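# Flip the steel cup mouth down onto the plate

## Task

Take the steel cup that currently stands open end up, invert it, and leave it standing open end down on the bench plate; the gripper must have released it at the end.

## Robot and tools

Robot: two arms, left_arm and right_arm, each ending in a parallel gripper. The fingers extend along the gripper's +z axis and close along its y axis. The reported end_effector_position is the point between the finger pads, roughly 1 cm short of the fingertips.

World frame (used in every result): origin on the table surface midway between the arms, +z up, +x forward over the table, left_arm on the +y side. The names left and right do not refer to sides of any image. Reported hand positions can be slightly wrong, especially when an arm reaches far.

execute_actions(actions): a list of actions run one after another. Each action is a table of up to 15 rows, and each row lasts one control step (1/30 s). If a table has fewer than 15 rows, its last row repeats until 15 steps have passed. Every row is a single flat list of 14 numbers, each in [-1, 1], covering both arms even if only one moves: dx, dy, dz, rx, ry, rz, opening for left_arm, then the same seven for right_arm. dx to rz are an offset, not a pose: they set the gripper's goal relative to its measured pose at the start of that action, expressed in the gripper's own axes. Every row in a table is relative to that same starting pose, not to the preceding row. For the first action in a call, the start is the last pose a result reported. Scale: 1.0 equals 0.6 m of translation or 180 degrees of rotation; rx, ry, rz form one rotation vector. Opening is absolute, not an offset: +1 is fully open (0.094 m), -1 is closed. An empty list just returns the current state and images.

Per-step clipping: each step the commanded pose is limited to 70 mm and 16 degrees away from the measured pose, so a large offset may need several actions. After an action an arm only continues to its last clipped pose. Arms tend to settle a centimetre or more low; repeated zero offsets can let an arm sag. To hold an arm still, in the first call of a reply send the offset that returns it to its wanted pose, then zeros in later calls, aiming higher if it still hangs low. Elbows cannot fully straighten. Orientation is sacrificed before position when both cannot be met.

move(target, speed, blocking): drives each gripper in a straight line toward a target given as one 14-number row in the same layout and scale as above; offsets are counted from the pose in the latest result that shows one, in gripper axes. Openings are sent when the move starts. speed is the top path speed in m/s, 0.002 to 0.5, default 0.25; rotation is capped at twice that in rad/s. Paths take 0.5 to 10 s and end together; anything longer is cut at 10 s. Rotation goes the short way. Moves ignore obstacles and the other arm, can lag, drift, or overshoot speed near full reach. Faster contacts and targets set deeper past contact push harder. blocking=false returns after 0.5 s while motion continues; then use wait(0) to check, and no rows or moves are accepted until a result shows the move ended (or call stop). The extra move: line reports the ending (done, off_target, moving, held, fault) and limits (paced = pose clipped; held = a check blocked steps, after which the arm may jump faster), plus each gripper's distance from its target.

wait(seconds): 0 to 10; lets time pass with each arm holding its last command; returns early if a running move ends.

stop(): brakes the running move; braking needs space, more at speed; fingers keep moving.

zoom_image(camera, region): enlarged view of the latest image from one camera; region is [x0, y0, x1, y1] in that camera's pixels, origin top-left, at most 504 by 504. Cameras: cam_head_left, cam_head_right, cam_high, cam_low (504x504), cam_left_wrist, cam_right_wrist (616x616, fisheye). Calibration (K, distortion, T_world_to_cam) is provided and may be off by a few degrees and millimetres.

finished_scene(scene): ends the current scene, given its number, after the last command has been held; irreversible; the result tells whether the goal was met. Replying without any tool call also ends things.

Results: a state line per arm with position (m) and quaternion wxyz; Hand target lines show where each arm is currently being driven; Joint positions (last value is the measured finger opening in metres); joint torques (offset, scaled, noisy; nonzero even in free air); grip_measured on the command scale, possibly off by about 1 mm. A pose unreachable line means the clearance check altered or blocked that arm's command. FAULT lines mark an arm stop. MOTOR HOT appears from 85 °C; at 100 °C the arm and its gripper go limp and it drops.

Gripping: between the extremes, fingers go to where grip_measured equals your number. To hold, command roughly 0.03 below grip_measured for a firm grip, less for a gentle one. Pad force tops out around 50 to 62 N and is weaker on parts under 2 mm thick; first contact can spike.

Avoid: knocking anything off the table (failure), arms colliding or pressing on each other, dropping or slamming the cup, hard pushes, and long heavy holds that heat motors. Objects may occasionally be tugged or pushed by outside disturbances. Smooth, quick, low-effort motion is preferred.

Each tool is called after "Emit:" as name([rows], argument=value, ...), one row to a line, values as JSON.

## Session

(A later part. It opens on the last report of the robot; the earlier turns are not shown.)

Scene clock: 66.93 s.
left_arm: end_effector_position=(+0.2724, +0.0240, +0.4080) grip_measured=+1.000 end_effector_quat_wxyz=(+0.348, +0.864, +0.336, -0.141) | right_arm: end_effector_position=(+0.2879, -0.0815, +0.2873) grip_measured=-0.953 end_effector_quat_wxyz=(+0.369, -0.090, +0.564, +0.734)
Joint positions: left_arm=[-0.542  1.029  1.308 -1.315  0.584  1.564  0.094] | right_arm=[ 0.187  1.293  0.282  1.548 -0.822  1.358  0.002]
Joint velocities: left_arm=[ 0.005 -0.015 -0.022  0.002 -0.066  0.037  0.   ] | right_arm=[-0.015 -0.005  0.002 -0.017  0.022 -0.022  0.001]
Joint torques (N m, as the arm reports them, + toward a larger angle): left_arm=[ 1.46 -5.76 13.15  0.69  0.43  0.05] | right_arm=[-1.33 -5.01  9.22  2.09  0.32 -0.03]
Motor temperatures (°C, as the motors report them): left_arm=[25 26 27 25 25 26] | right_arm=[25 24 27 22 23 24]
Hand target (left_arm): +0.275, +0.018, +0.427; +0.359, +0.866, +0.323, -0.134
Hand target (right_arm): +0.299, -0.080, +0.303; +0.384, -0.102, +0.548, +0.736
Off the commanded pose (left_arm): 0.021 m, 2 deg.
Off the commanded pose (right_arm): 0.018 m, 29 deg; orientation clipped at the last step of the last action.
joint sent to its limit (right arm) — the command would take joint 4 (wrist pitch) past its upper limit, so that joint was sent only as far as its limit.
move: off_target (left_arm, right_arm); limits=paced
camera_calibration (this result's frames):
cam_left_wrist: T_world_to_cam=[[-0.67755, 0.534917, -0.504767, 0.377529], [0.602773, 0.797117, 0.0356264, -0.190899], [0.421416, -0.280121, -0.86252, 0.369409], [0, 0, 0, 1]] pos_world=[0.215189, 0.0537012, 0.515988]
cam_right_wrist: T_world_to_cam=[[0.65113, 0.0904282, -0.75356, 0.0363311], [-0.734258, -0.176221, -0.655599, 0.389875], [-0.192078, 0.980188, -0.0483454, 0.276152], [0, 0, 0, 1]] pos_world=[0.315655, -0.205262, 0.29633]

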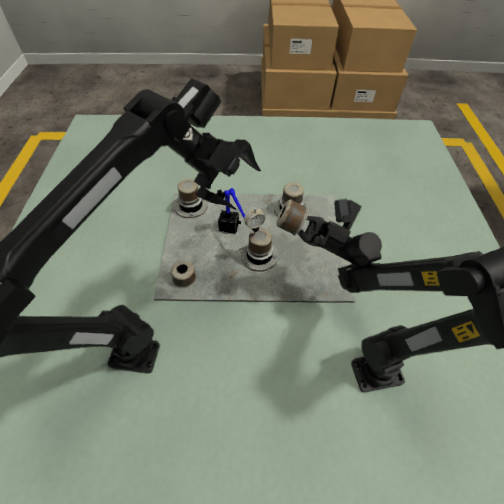

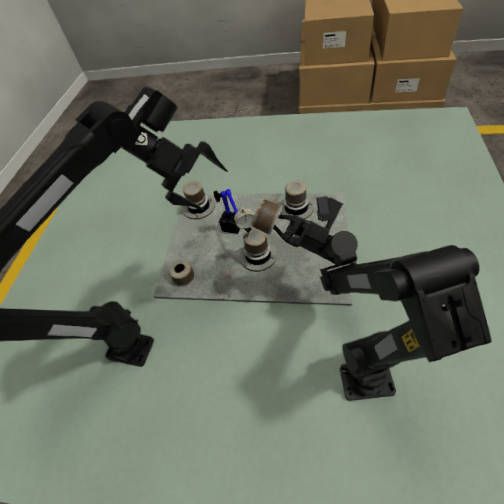

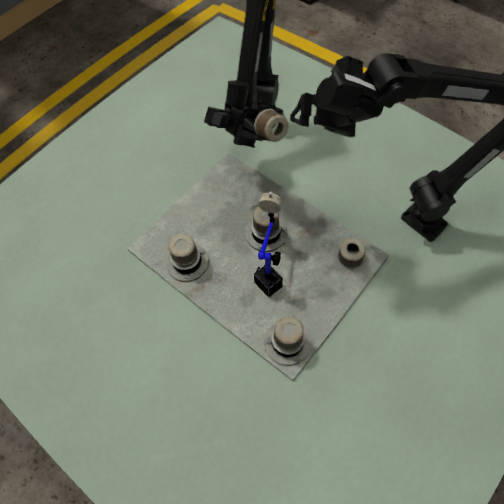

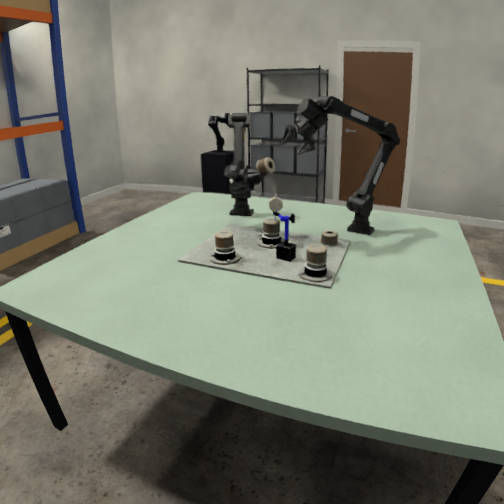

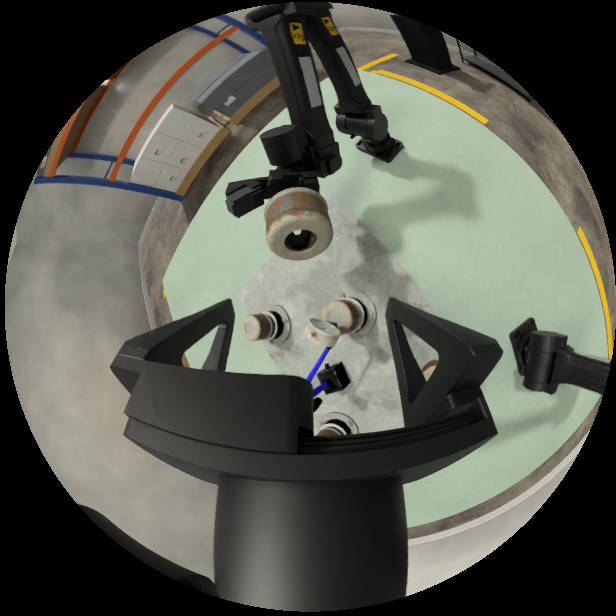

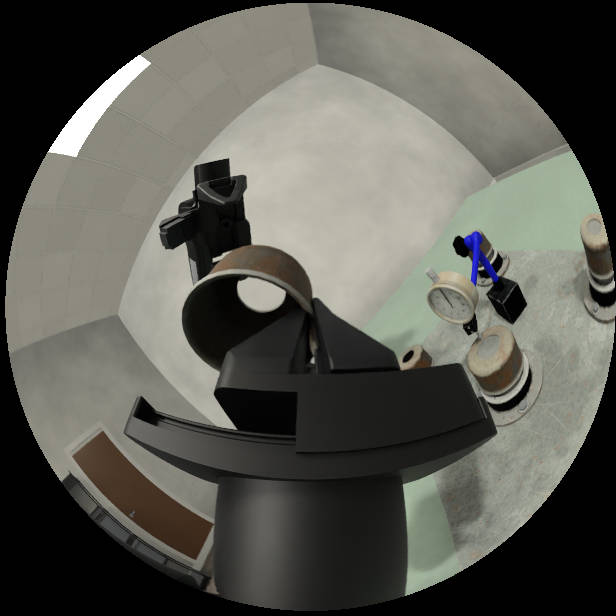

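Emit:
move(target=[-0.022,0.02,0.135,-0.03,0,-0.016,1,0,0.015,0.005,0,0,0,-1], speed=0.1)

Scene clock: 76.77 s.
left_arm: end_effector_position=(+0.2670, -0.0403, +0.3649) grip_measured=+1.000 end_effector_quat_wxyz=(+0.385, +0.838, +0.363, -0.133) | right_arm: end_effector_position=(+0.2861, -0.0803, +0.2859) grip_measured=-0.953 end_effector_quat_wxyz=(+0.359, -0.081, +0.572, +0.733)
Joint positions: left_arm=[-0.716  1.038  1.154 -0.961  0.467  1.298  0.094] | right_arm=[ 0.194  1.264  0.276  1.494 -0.816  1.358  0.002]
Joint velocities: left_arm=[-0.005 -0.024 -0.007  0.012 -0.051  0.022  0.   ] | right_arm=[-0.005  0.005 -0.002 -0.017  0.066  0.051 -0.002]
Joint torques (N m, as the arm reports them, + toward a larger angle): left_arm=[ 1.72 -6.85  9.74  2.03  0.31 -0.15] | right_arm=[-0.35 -8.04  6.37  1.07  0.5  -0.15]
Motor temperatures (°C, as the motors report them): left_arm=[25 26 28 25 25 26] | right_arm=[25 24 27 22 23 24]
Hand target (left_arm): +0.268, -0.046, +0.363; +0.385, +0.837, +0.364, -0.135
Hand target (right_arm): +0.283, -0.080, +0.295; +0.369, -0.090, +0.564, +0.734
Off the commanded pose (left_arm): 0.006 m, 0 deg.
Off the commanded pose (right_arm): 0.010 m, 2 deg.
move: done
camera_calibration (this result's frames):
cam_left_wrist: T_world_to_cam=[[-0.710726, 0.443043, -0.546427, 0.406824], [0.536394, 0.84386, -0.0134748, -0.0973165], [0.455138, -0.302677, -0.837399, 0.297391], [0, 0, 0, 1]] pos_world=[0.205986, -0.00810557, 0.470023]
cam_right_wrist: T_world_to_cam=[[0.627605, 0.0848557, -0.773893, 0.0483535], [-0.753679, -0.182935, -0.63127, 0.385914], [-0.195139, 0.979456, -0.0508569, 0.276165], [0, 0, 0, 1]] pos_world=[0.314399, -0.203997, 0.295081]

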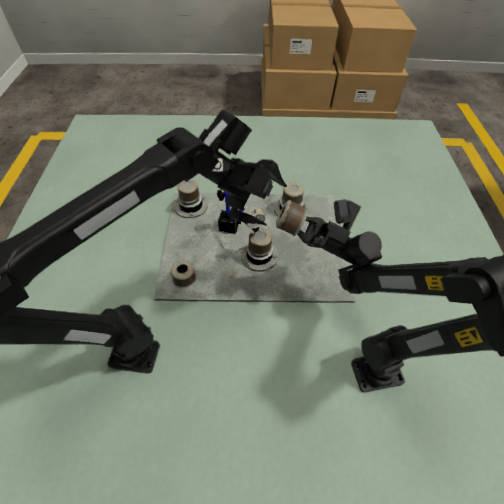

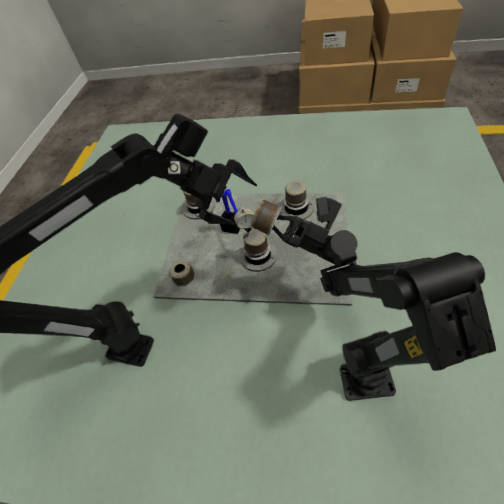

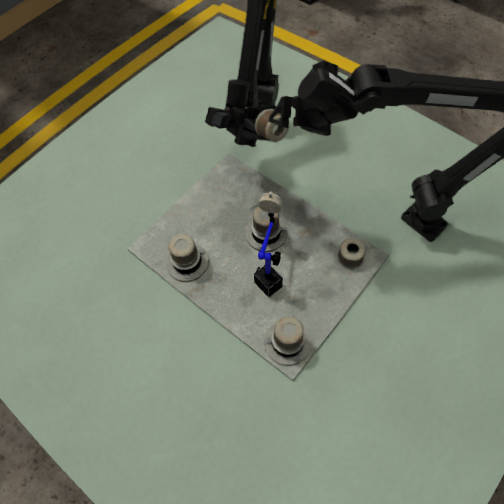

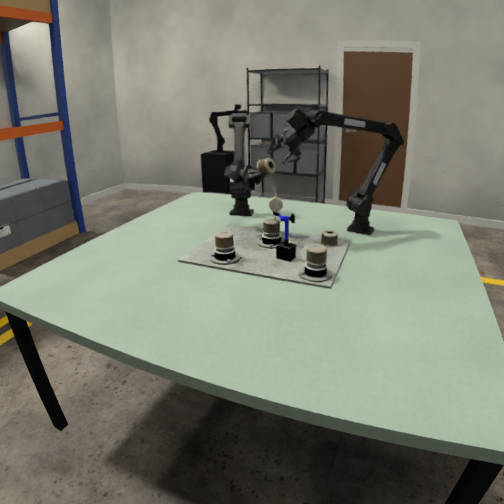

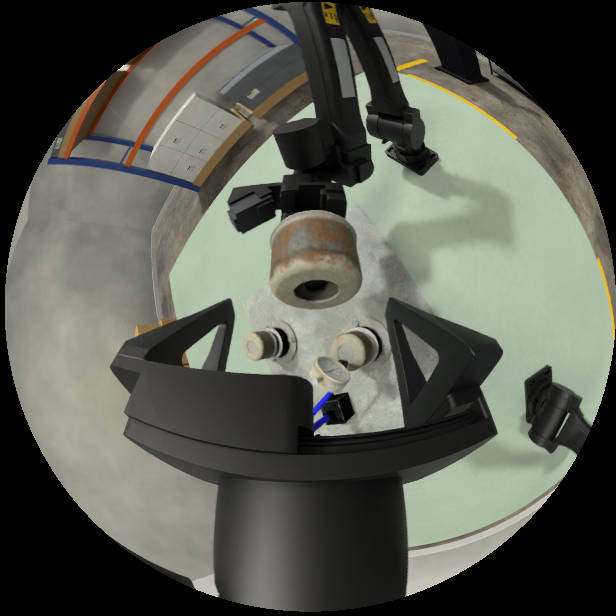

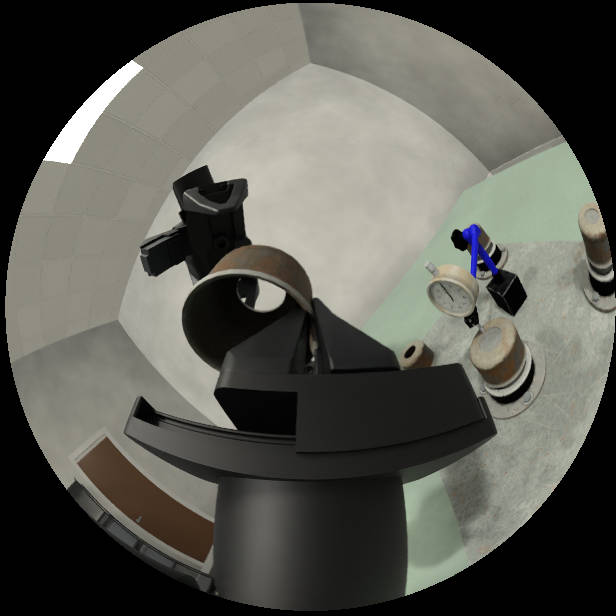

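Emit:
move(target=[0.008,-0.003,0.092,0,0,0,1,0,0.012,0.004,0,0,0,-1], speed=0.05)

Scene clock: 81.27 s.
left_arm: end_effector_position=(+0.2715, -0.0718, +0.3271) grip_measured=+1.000 end_effector_quat_wxyz=(+0.384, +0.838, +0.364, -0.132) | right_arm: end_effector_position=(+0.2852, -0.0798, +0.2822) grip_measured=-0.953 end_effector_quat_wxyz=(+0.350, -0.072, +0.581, +0.731)
Joint positions: left_arm=[-0.769  1.103  1.097 -0.822  0.428  1.254  0.094] | right_arm=[ 0.198  1.244  0.268  1.45  -0.812  1.358  0.002]
Joint velocities: left_arm=[-0.024 -0.005 -0.007  0.032  0.007 -0.037  0.   ] | right_arm=[-0.005  0.005 -0.017 -0.002 -0.007  0.007 -0.001]
Joint torques (N m, as the arm reports them, + toward a larger angle): left_arm=[ 1.47 -8.05  9.73  2.02  0.28 -0.13] | right_arm=[-0.31 -7.87  6.61  1.13  0.48 -0.13]
Motor temperatures (°C, as the motors report them): left_arm=[25 26 28 25 25 26] | right_arm=[25 24 27 22 23 24]
Hand target (left_arm): +0.271, -0.078, +0.324; +0.385, +0.838, +0.363, -0.134
Hand target (right_arm): +0.282, -0.079, +0.292; +0.359, -0.081, +0.572, +0.733
Off the commanded pose (left_arm): 0.007 m, 0 deg.
Off the commanded pose (right_arm): 0.011 m, 2 deg.
move: off_target (right_arm)
camera_calibration (this result's frames):
cam_left_wrist: T_world_to_cam=[[-0.711459, 0.441989, -0.546326, 0.403433], [0.533839, 0.845513, -0.0111598, -0.0735997], [0.456993, -0.29959, -0.837498, 0.253934], [0, 0, 0, 1]] pos_world=[0.21027, -0.0400075, 0.432254]
cam_right_wrist: T_world_to_cam=[[0.603687, 0.077234, -0.793471, 0.0577652], [-0.77245, -0.189512, -0.60614, 0.380691], [-0.197187, 0.978836, -0.0547464, 0.276858], [0, 0, 0, 1]] pos_world=[0.313786, -0.203314, 0.291744]

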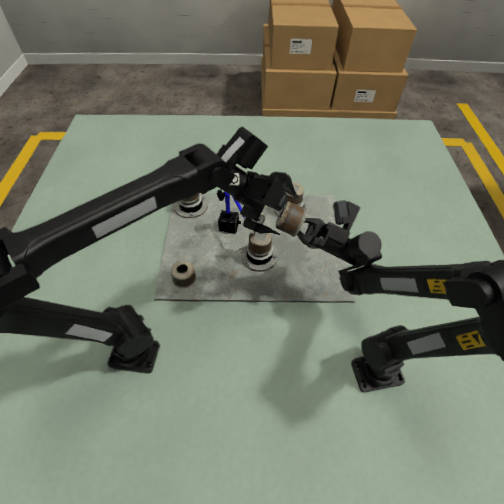

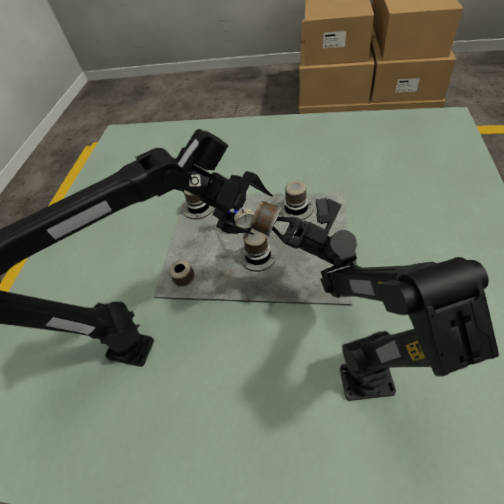

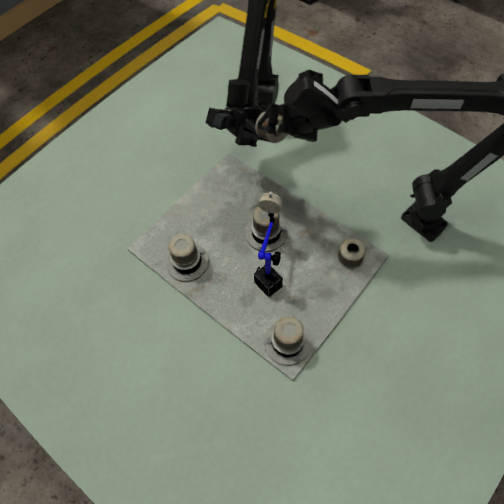

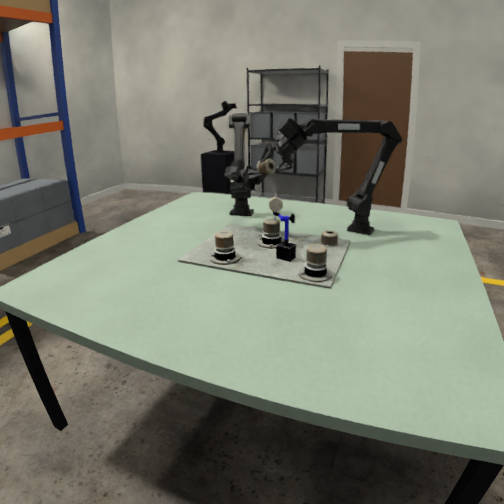

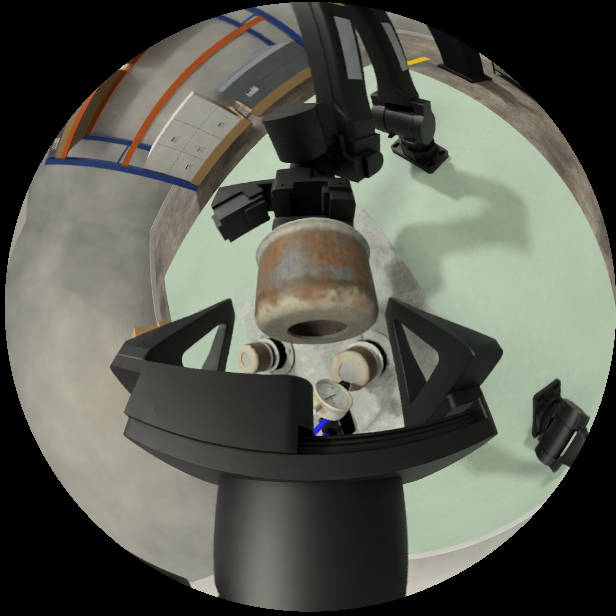

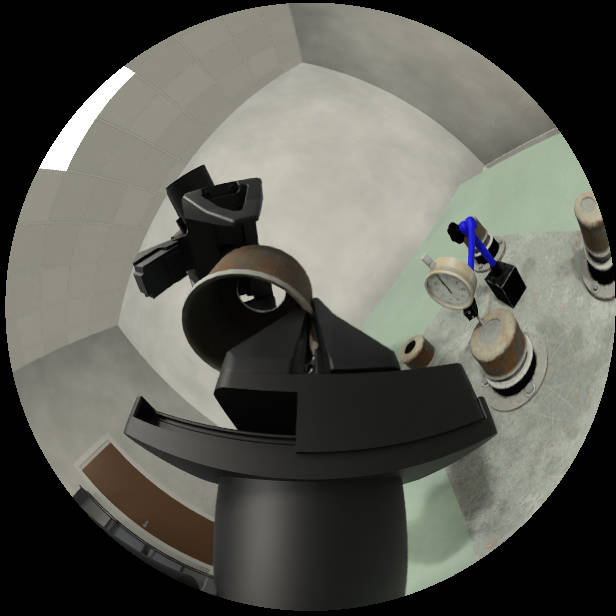

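Emit:
move(target=[0,-0.003,0.038,0,0,0,1,0,0,0,0,0,0,-1], speed=0.04)

Emit:
move(target=[0,0,0,0,0,0,0.3,0,0,0,0,0,0,-1])

Scene clock: 85.00 s.
left_arm: end_effector_position=(+0.2717, -0.0816, +0.3141) grip_measured=+1.000 end_effector_quat_wxyz=(+0.384, +0.838, +0.365, -0.130) | right_arm: end_effector_position=(+0.2835, -0.0803, +0.2793) grip_measured=-0.953 end_effector_quat_wxyz=(+0.347, -0.070, +0.584, +0.731)
Joint positions: left_arm=[-0.787  1.123  1.078 -0.776  0.411  1.238  0.094] | right_arm=[ 0.198  1.244  0.261  1.45  -0.813  1.358  0.002]
Joint velocities: left_arm=[-0.005 -0.005 -0.012  0.007  0.022 -0.007  0.   ] | right_arm=[-0.005 -0.015 -0.002 -0.012 -0.022  0.007  0.   ]
Joint torques (N m, as the arm reports them, + toward a larger angle): left_arm=[ 1.45 -8.46  9.72  2.06  0.27 -0.13] | right_arm=[-0.82 -5.74  6.65  1.23  0.29 -0.08]
Motor temperatures (°C, as the motors report them): left_arm=[25 26 28 25 25 26] | right_arm=[25 24 26 22 23 24]
Hand target (left_arm): +0.271, -0.088, +0.311; +0.384, +0.838, +0.364, -0.132
Hand target (right_arm): +0.285, -0.080, +0.282; +0.350, -0.072, +0.581, +0.731
Off the commanded pose (left_arm): 0.007 m, 0 deg.
Off the commanded pose (right_arm): 0.003 m, 0 deg.
move: done
camera_calibration (this result's frames):
cam_left_wrist: T_world_to_cam=[[-0.711824, 0.440717, -0.546878, 0.401019], [0.531157, 0.84723, -0.00859686, -0.0655122], [0.459543, -0.296598, -0.837168, 0.239475], [0, 0, 0, 1]] pos_world=[0.210203, -0.0502045, 0.419226]
cam_right_wrist: T_world_to_cam=[[0.5984, 0.0753398, -0.797647, 0.0590969], [-0.776206, -0.192203, -0.600469, 0.376798], [-0.19855, 0.978459, -0.0565353, 0.277743], [0, 0, 0, 1]] pos_world=[0.312255, -0.20379, 0.289096]

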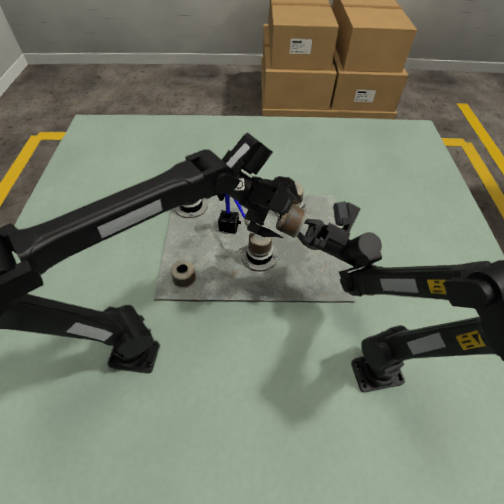

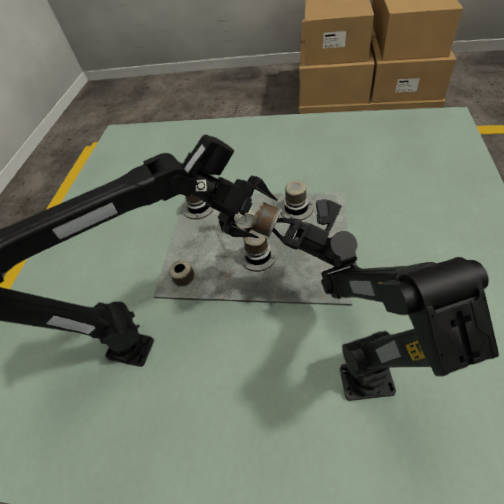

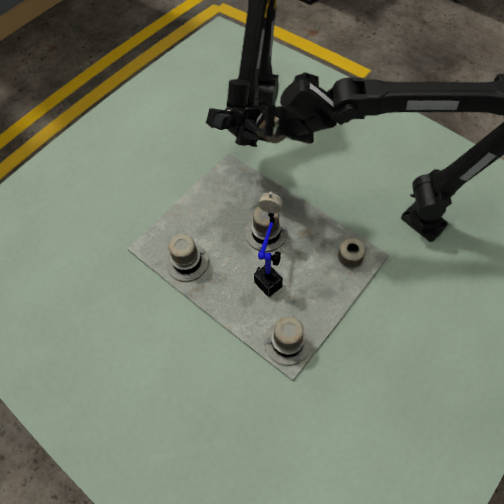

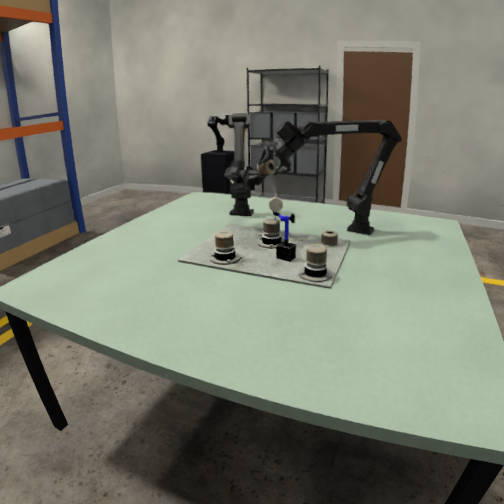

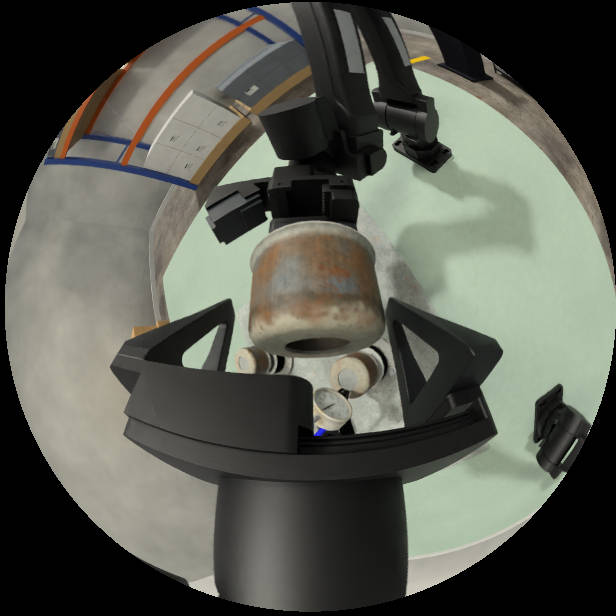

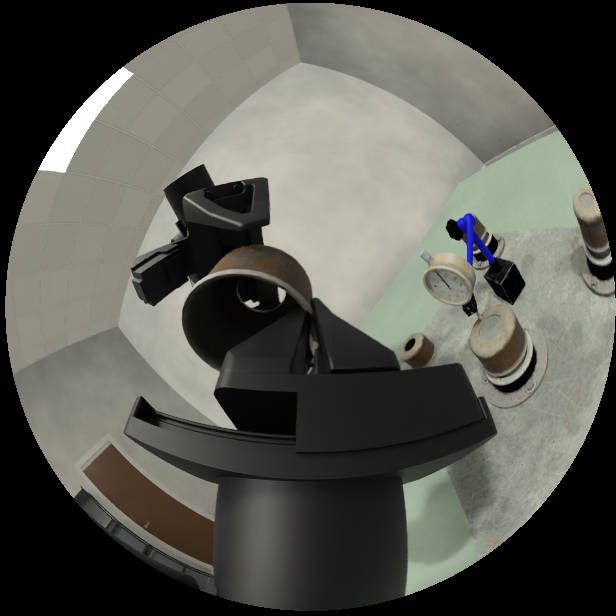

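Scene clock: 85.50 s.
left_arm: end_effector_position=(+0.2706, -0.0811, +0.3126) grip_measured=+0.462 end_effector_quat_wxyz=(+0.382, +0.839, +0.365, -0.132) | right_arm: end_effector_position=(+0.2842, -0.0813, +0.2783) grip_measured=-0.953 end_effector_quat_wxyz=(+0.347, -0.066, +0.584, +0.730)
Joint positions: left_arm=[-0.788  1.123  1.075 -0.778  0.413  1.24   0.069] | right_arm=[ 0.197  1.244  0.258  1.448 -0.808  1.361  0.002]
Joint velocities: left_arm=[ 0.005  0.015 -0.012 -0.007 -0.051 -0.022  0.001] | right_arm=[ 0.015 -0.015 -0.007  0.012 -0.037  0.066  0.001]
Joint torques (N m, as the arm reports them, + toward a larger angle): left_arm=[ 2.35 -9.61  9.91  1.53  0.3  -0.06] | right_arm=[-0.74 -5.67  6.21  1.29 -0.02 -0.1 ]
Motor temperatures (°C, as the motors report them): left_arm=[25 26 28 25 25 26] | right_arm=[25 24 26 22 23 24]
Hand target (left_arm): +0.272, -0.082, +0.314; +0.384, +0.838, +0.365, -0.130
Hand target (right_arm): +0.283, -0.080, +0.279; +0.347, -0.070, +0.584, +0.731
Off the commanded pose (left_arm): 0.002 m, 0 deg.
Off the commanded pose (right_arm): 0.002 m, 1 deg.
move: done
camera_calibration (this result's frames):
cam_left_wrist: T_world_to_cam=[[-0.712536, 0.444271, -0.543062, 0.398511], [0.533418, 0.845814, -0.00793401, -0.0663144], [0.455804, -0.295332, -0.839655, 0.240703], [0, 0, 0, 1]] pos_world=[0.209613, -0.0498699, 0.417997]
cam_right_wrist: T_world_to_cam=[[0.593035, 0.0732008, -0.801842, 0.0604655], [-0.781641, -0.18668, -0.595137, 0.377124], [-0.193252, 0.97969, -0.0534908, 0.276565], [0, 0, 0, 1]] pos_world=[0.312364, -0.204972, 0.287718]

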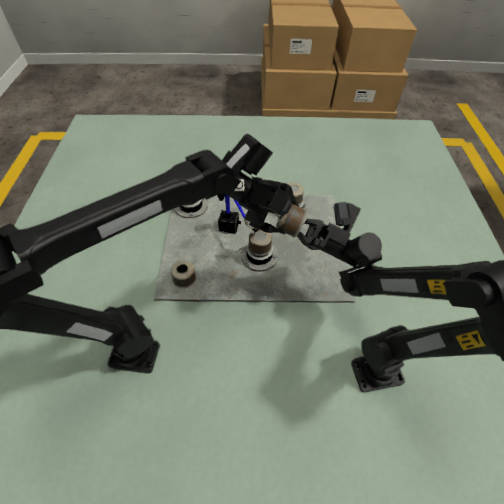

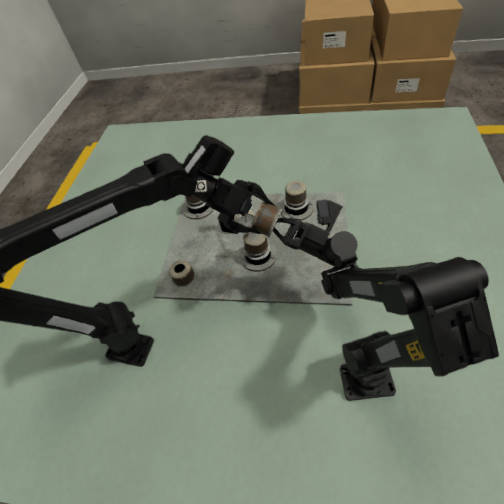

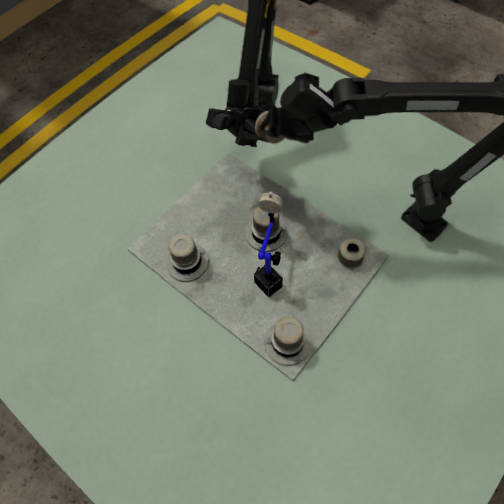

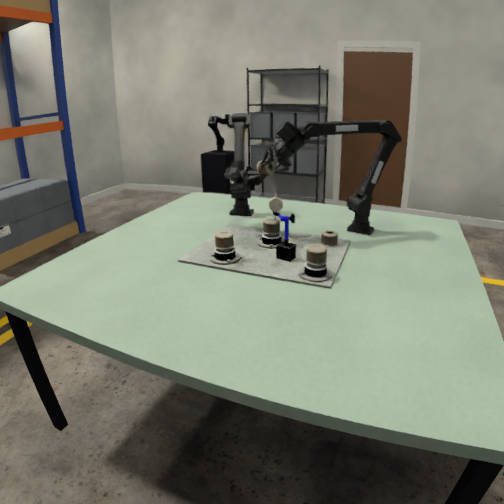

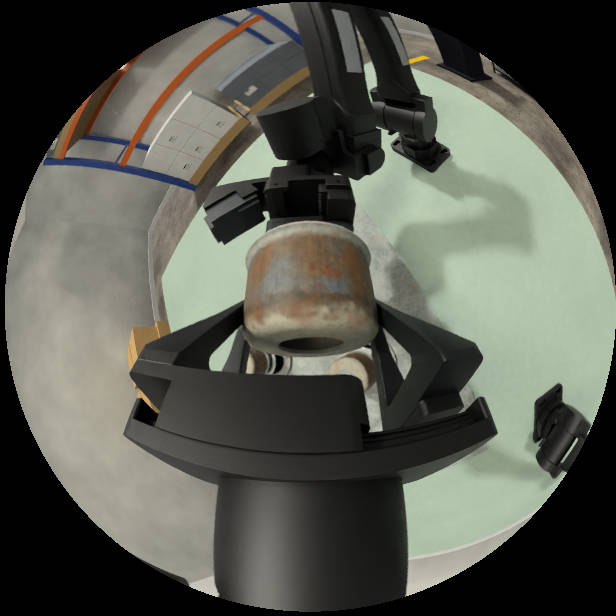

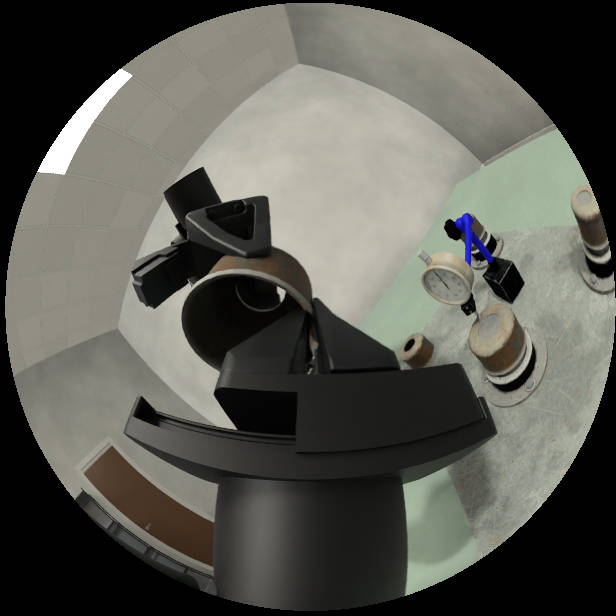

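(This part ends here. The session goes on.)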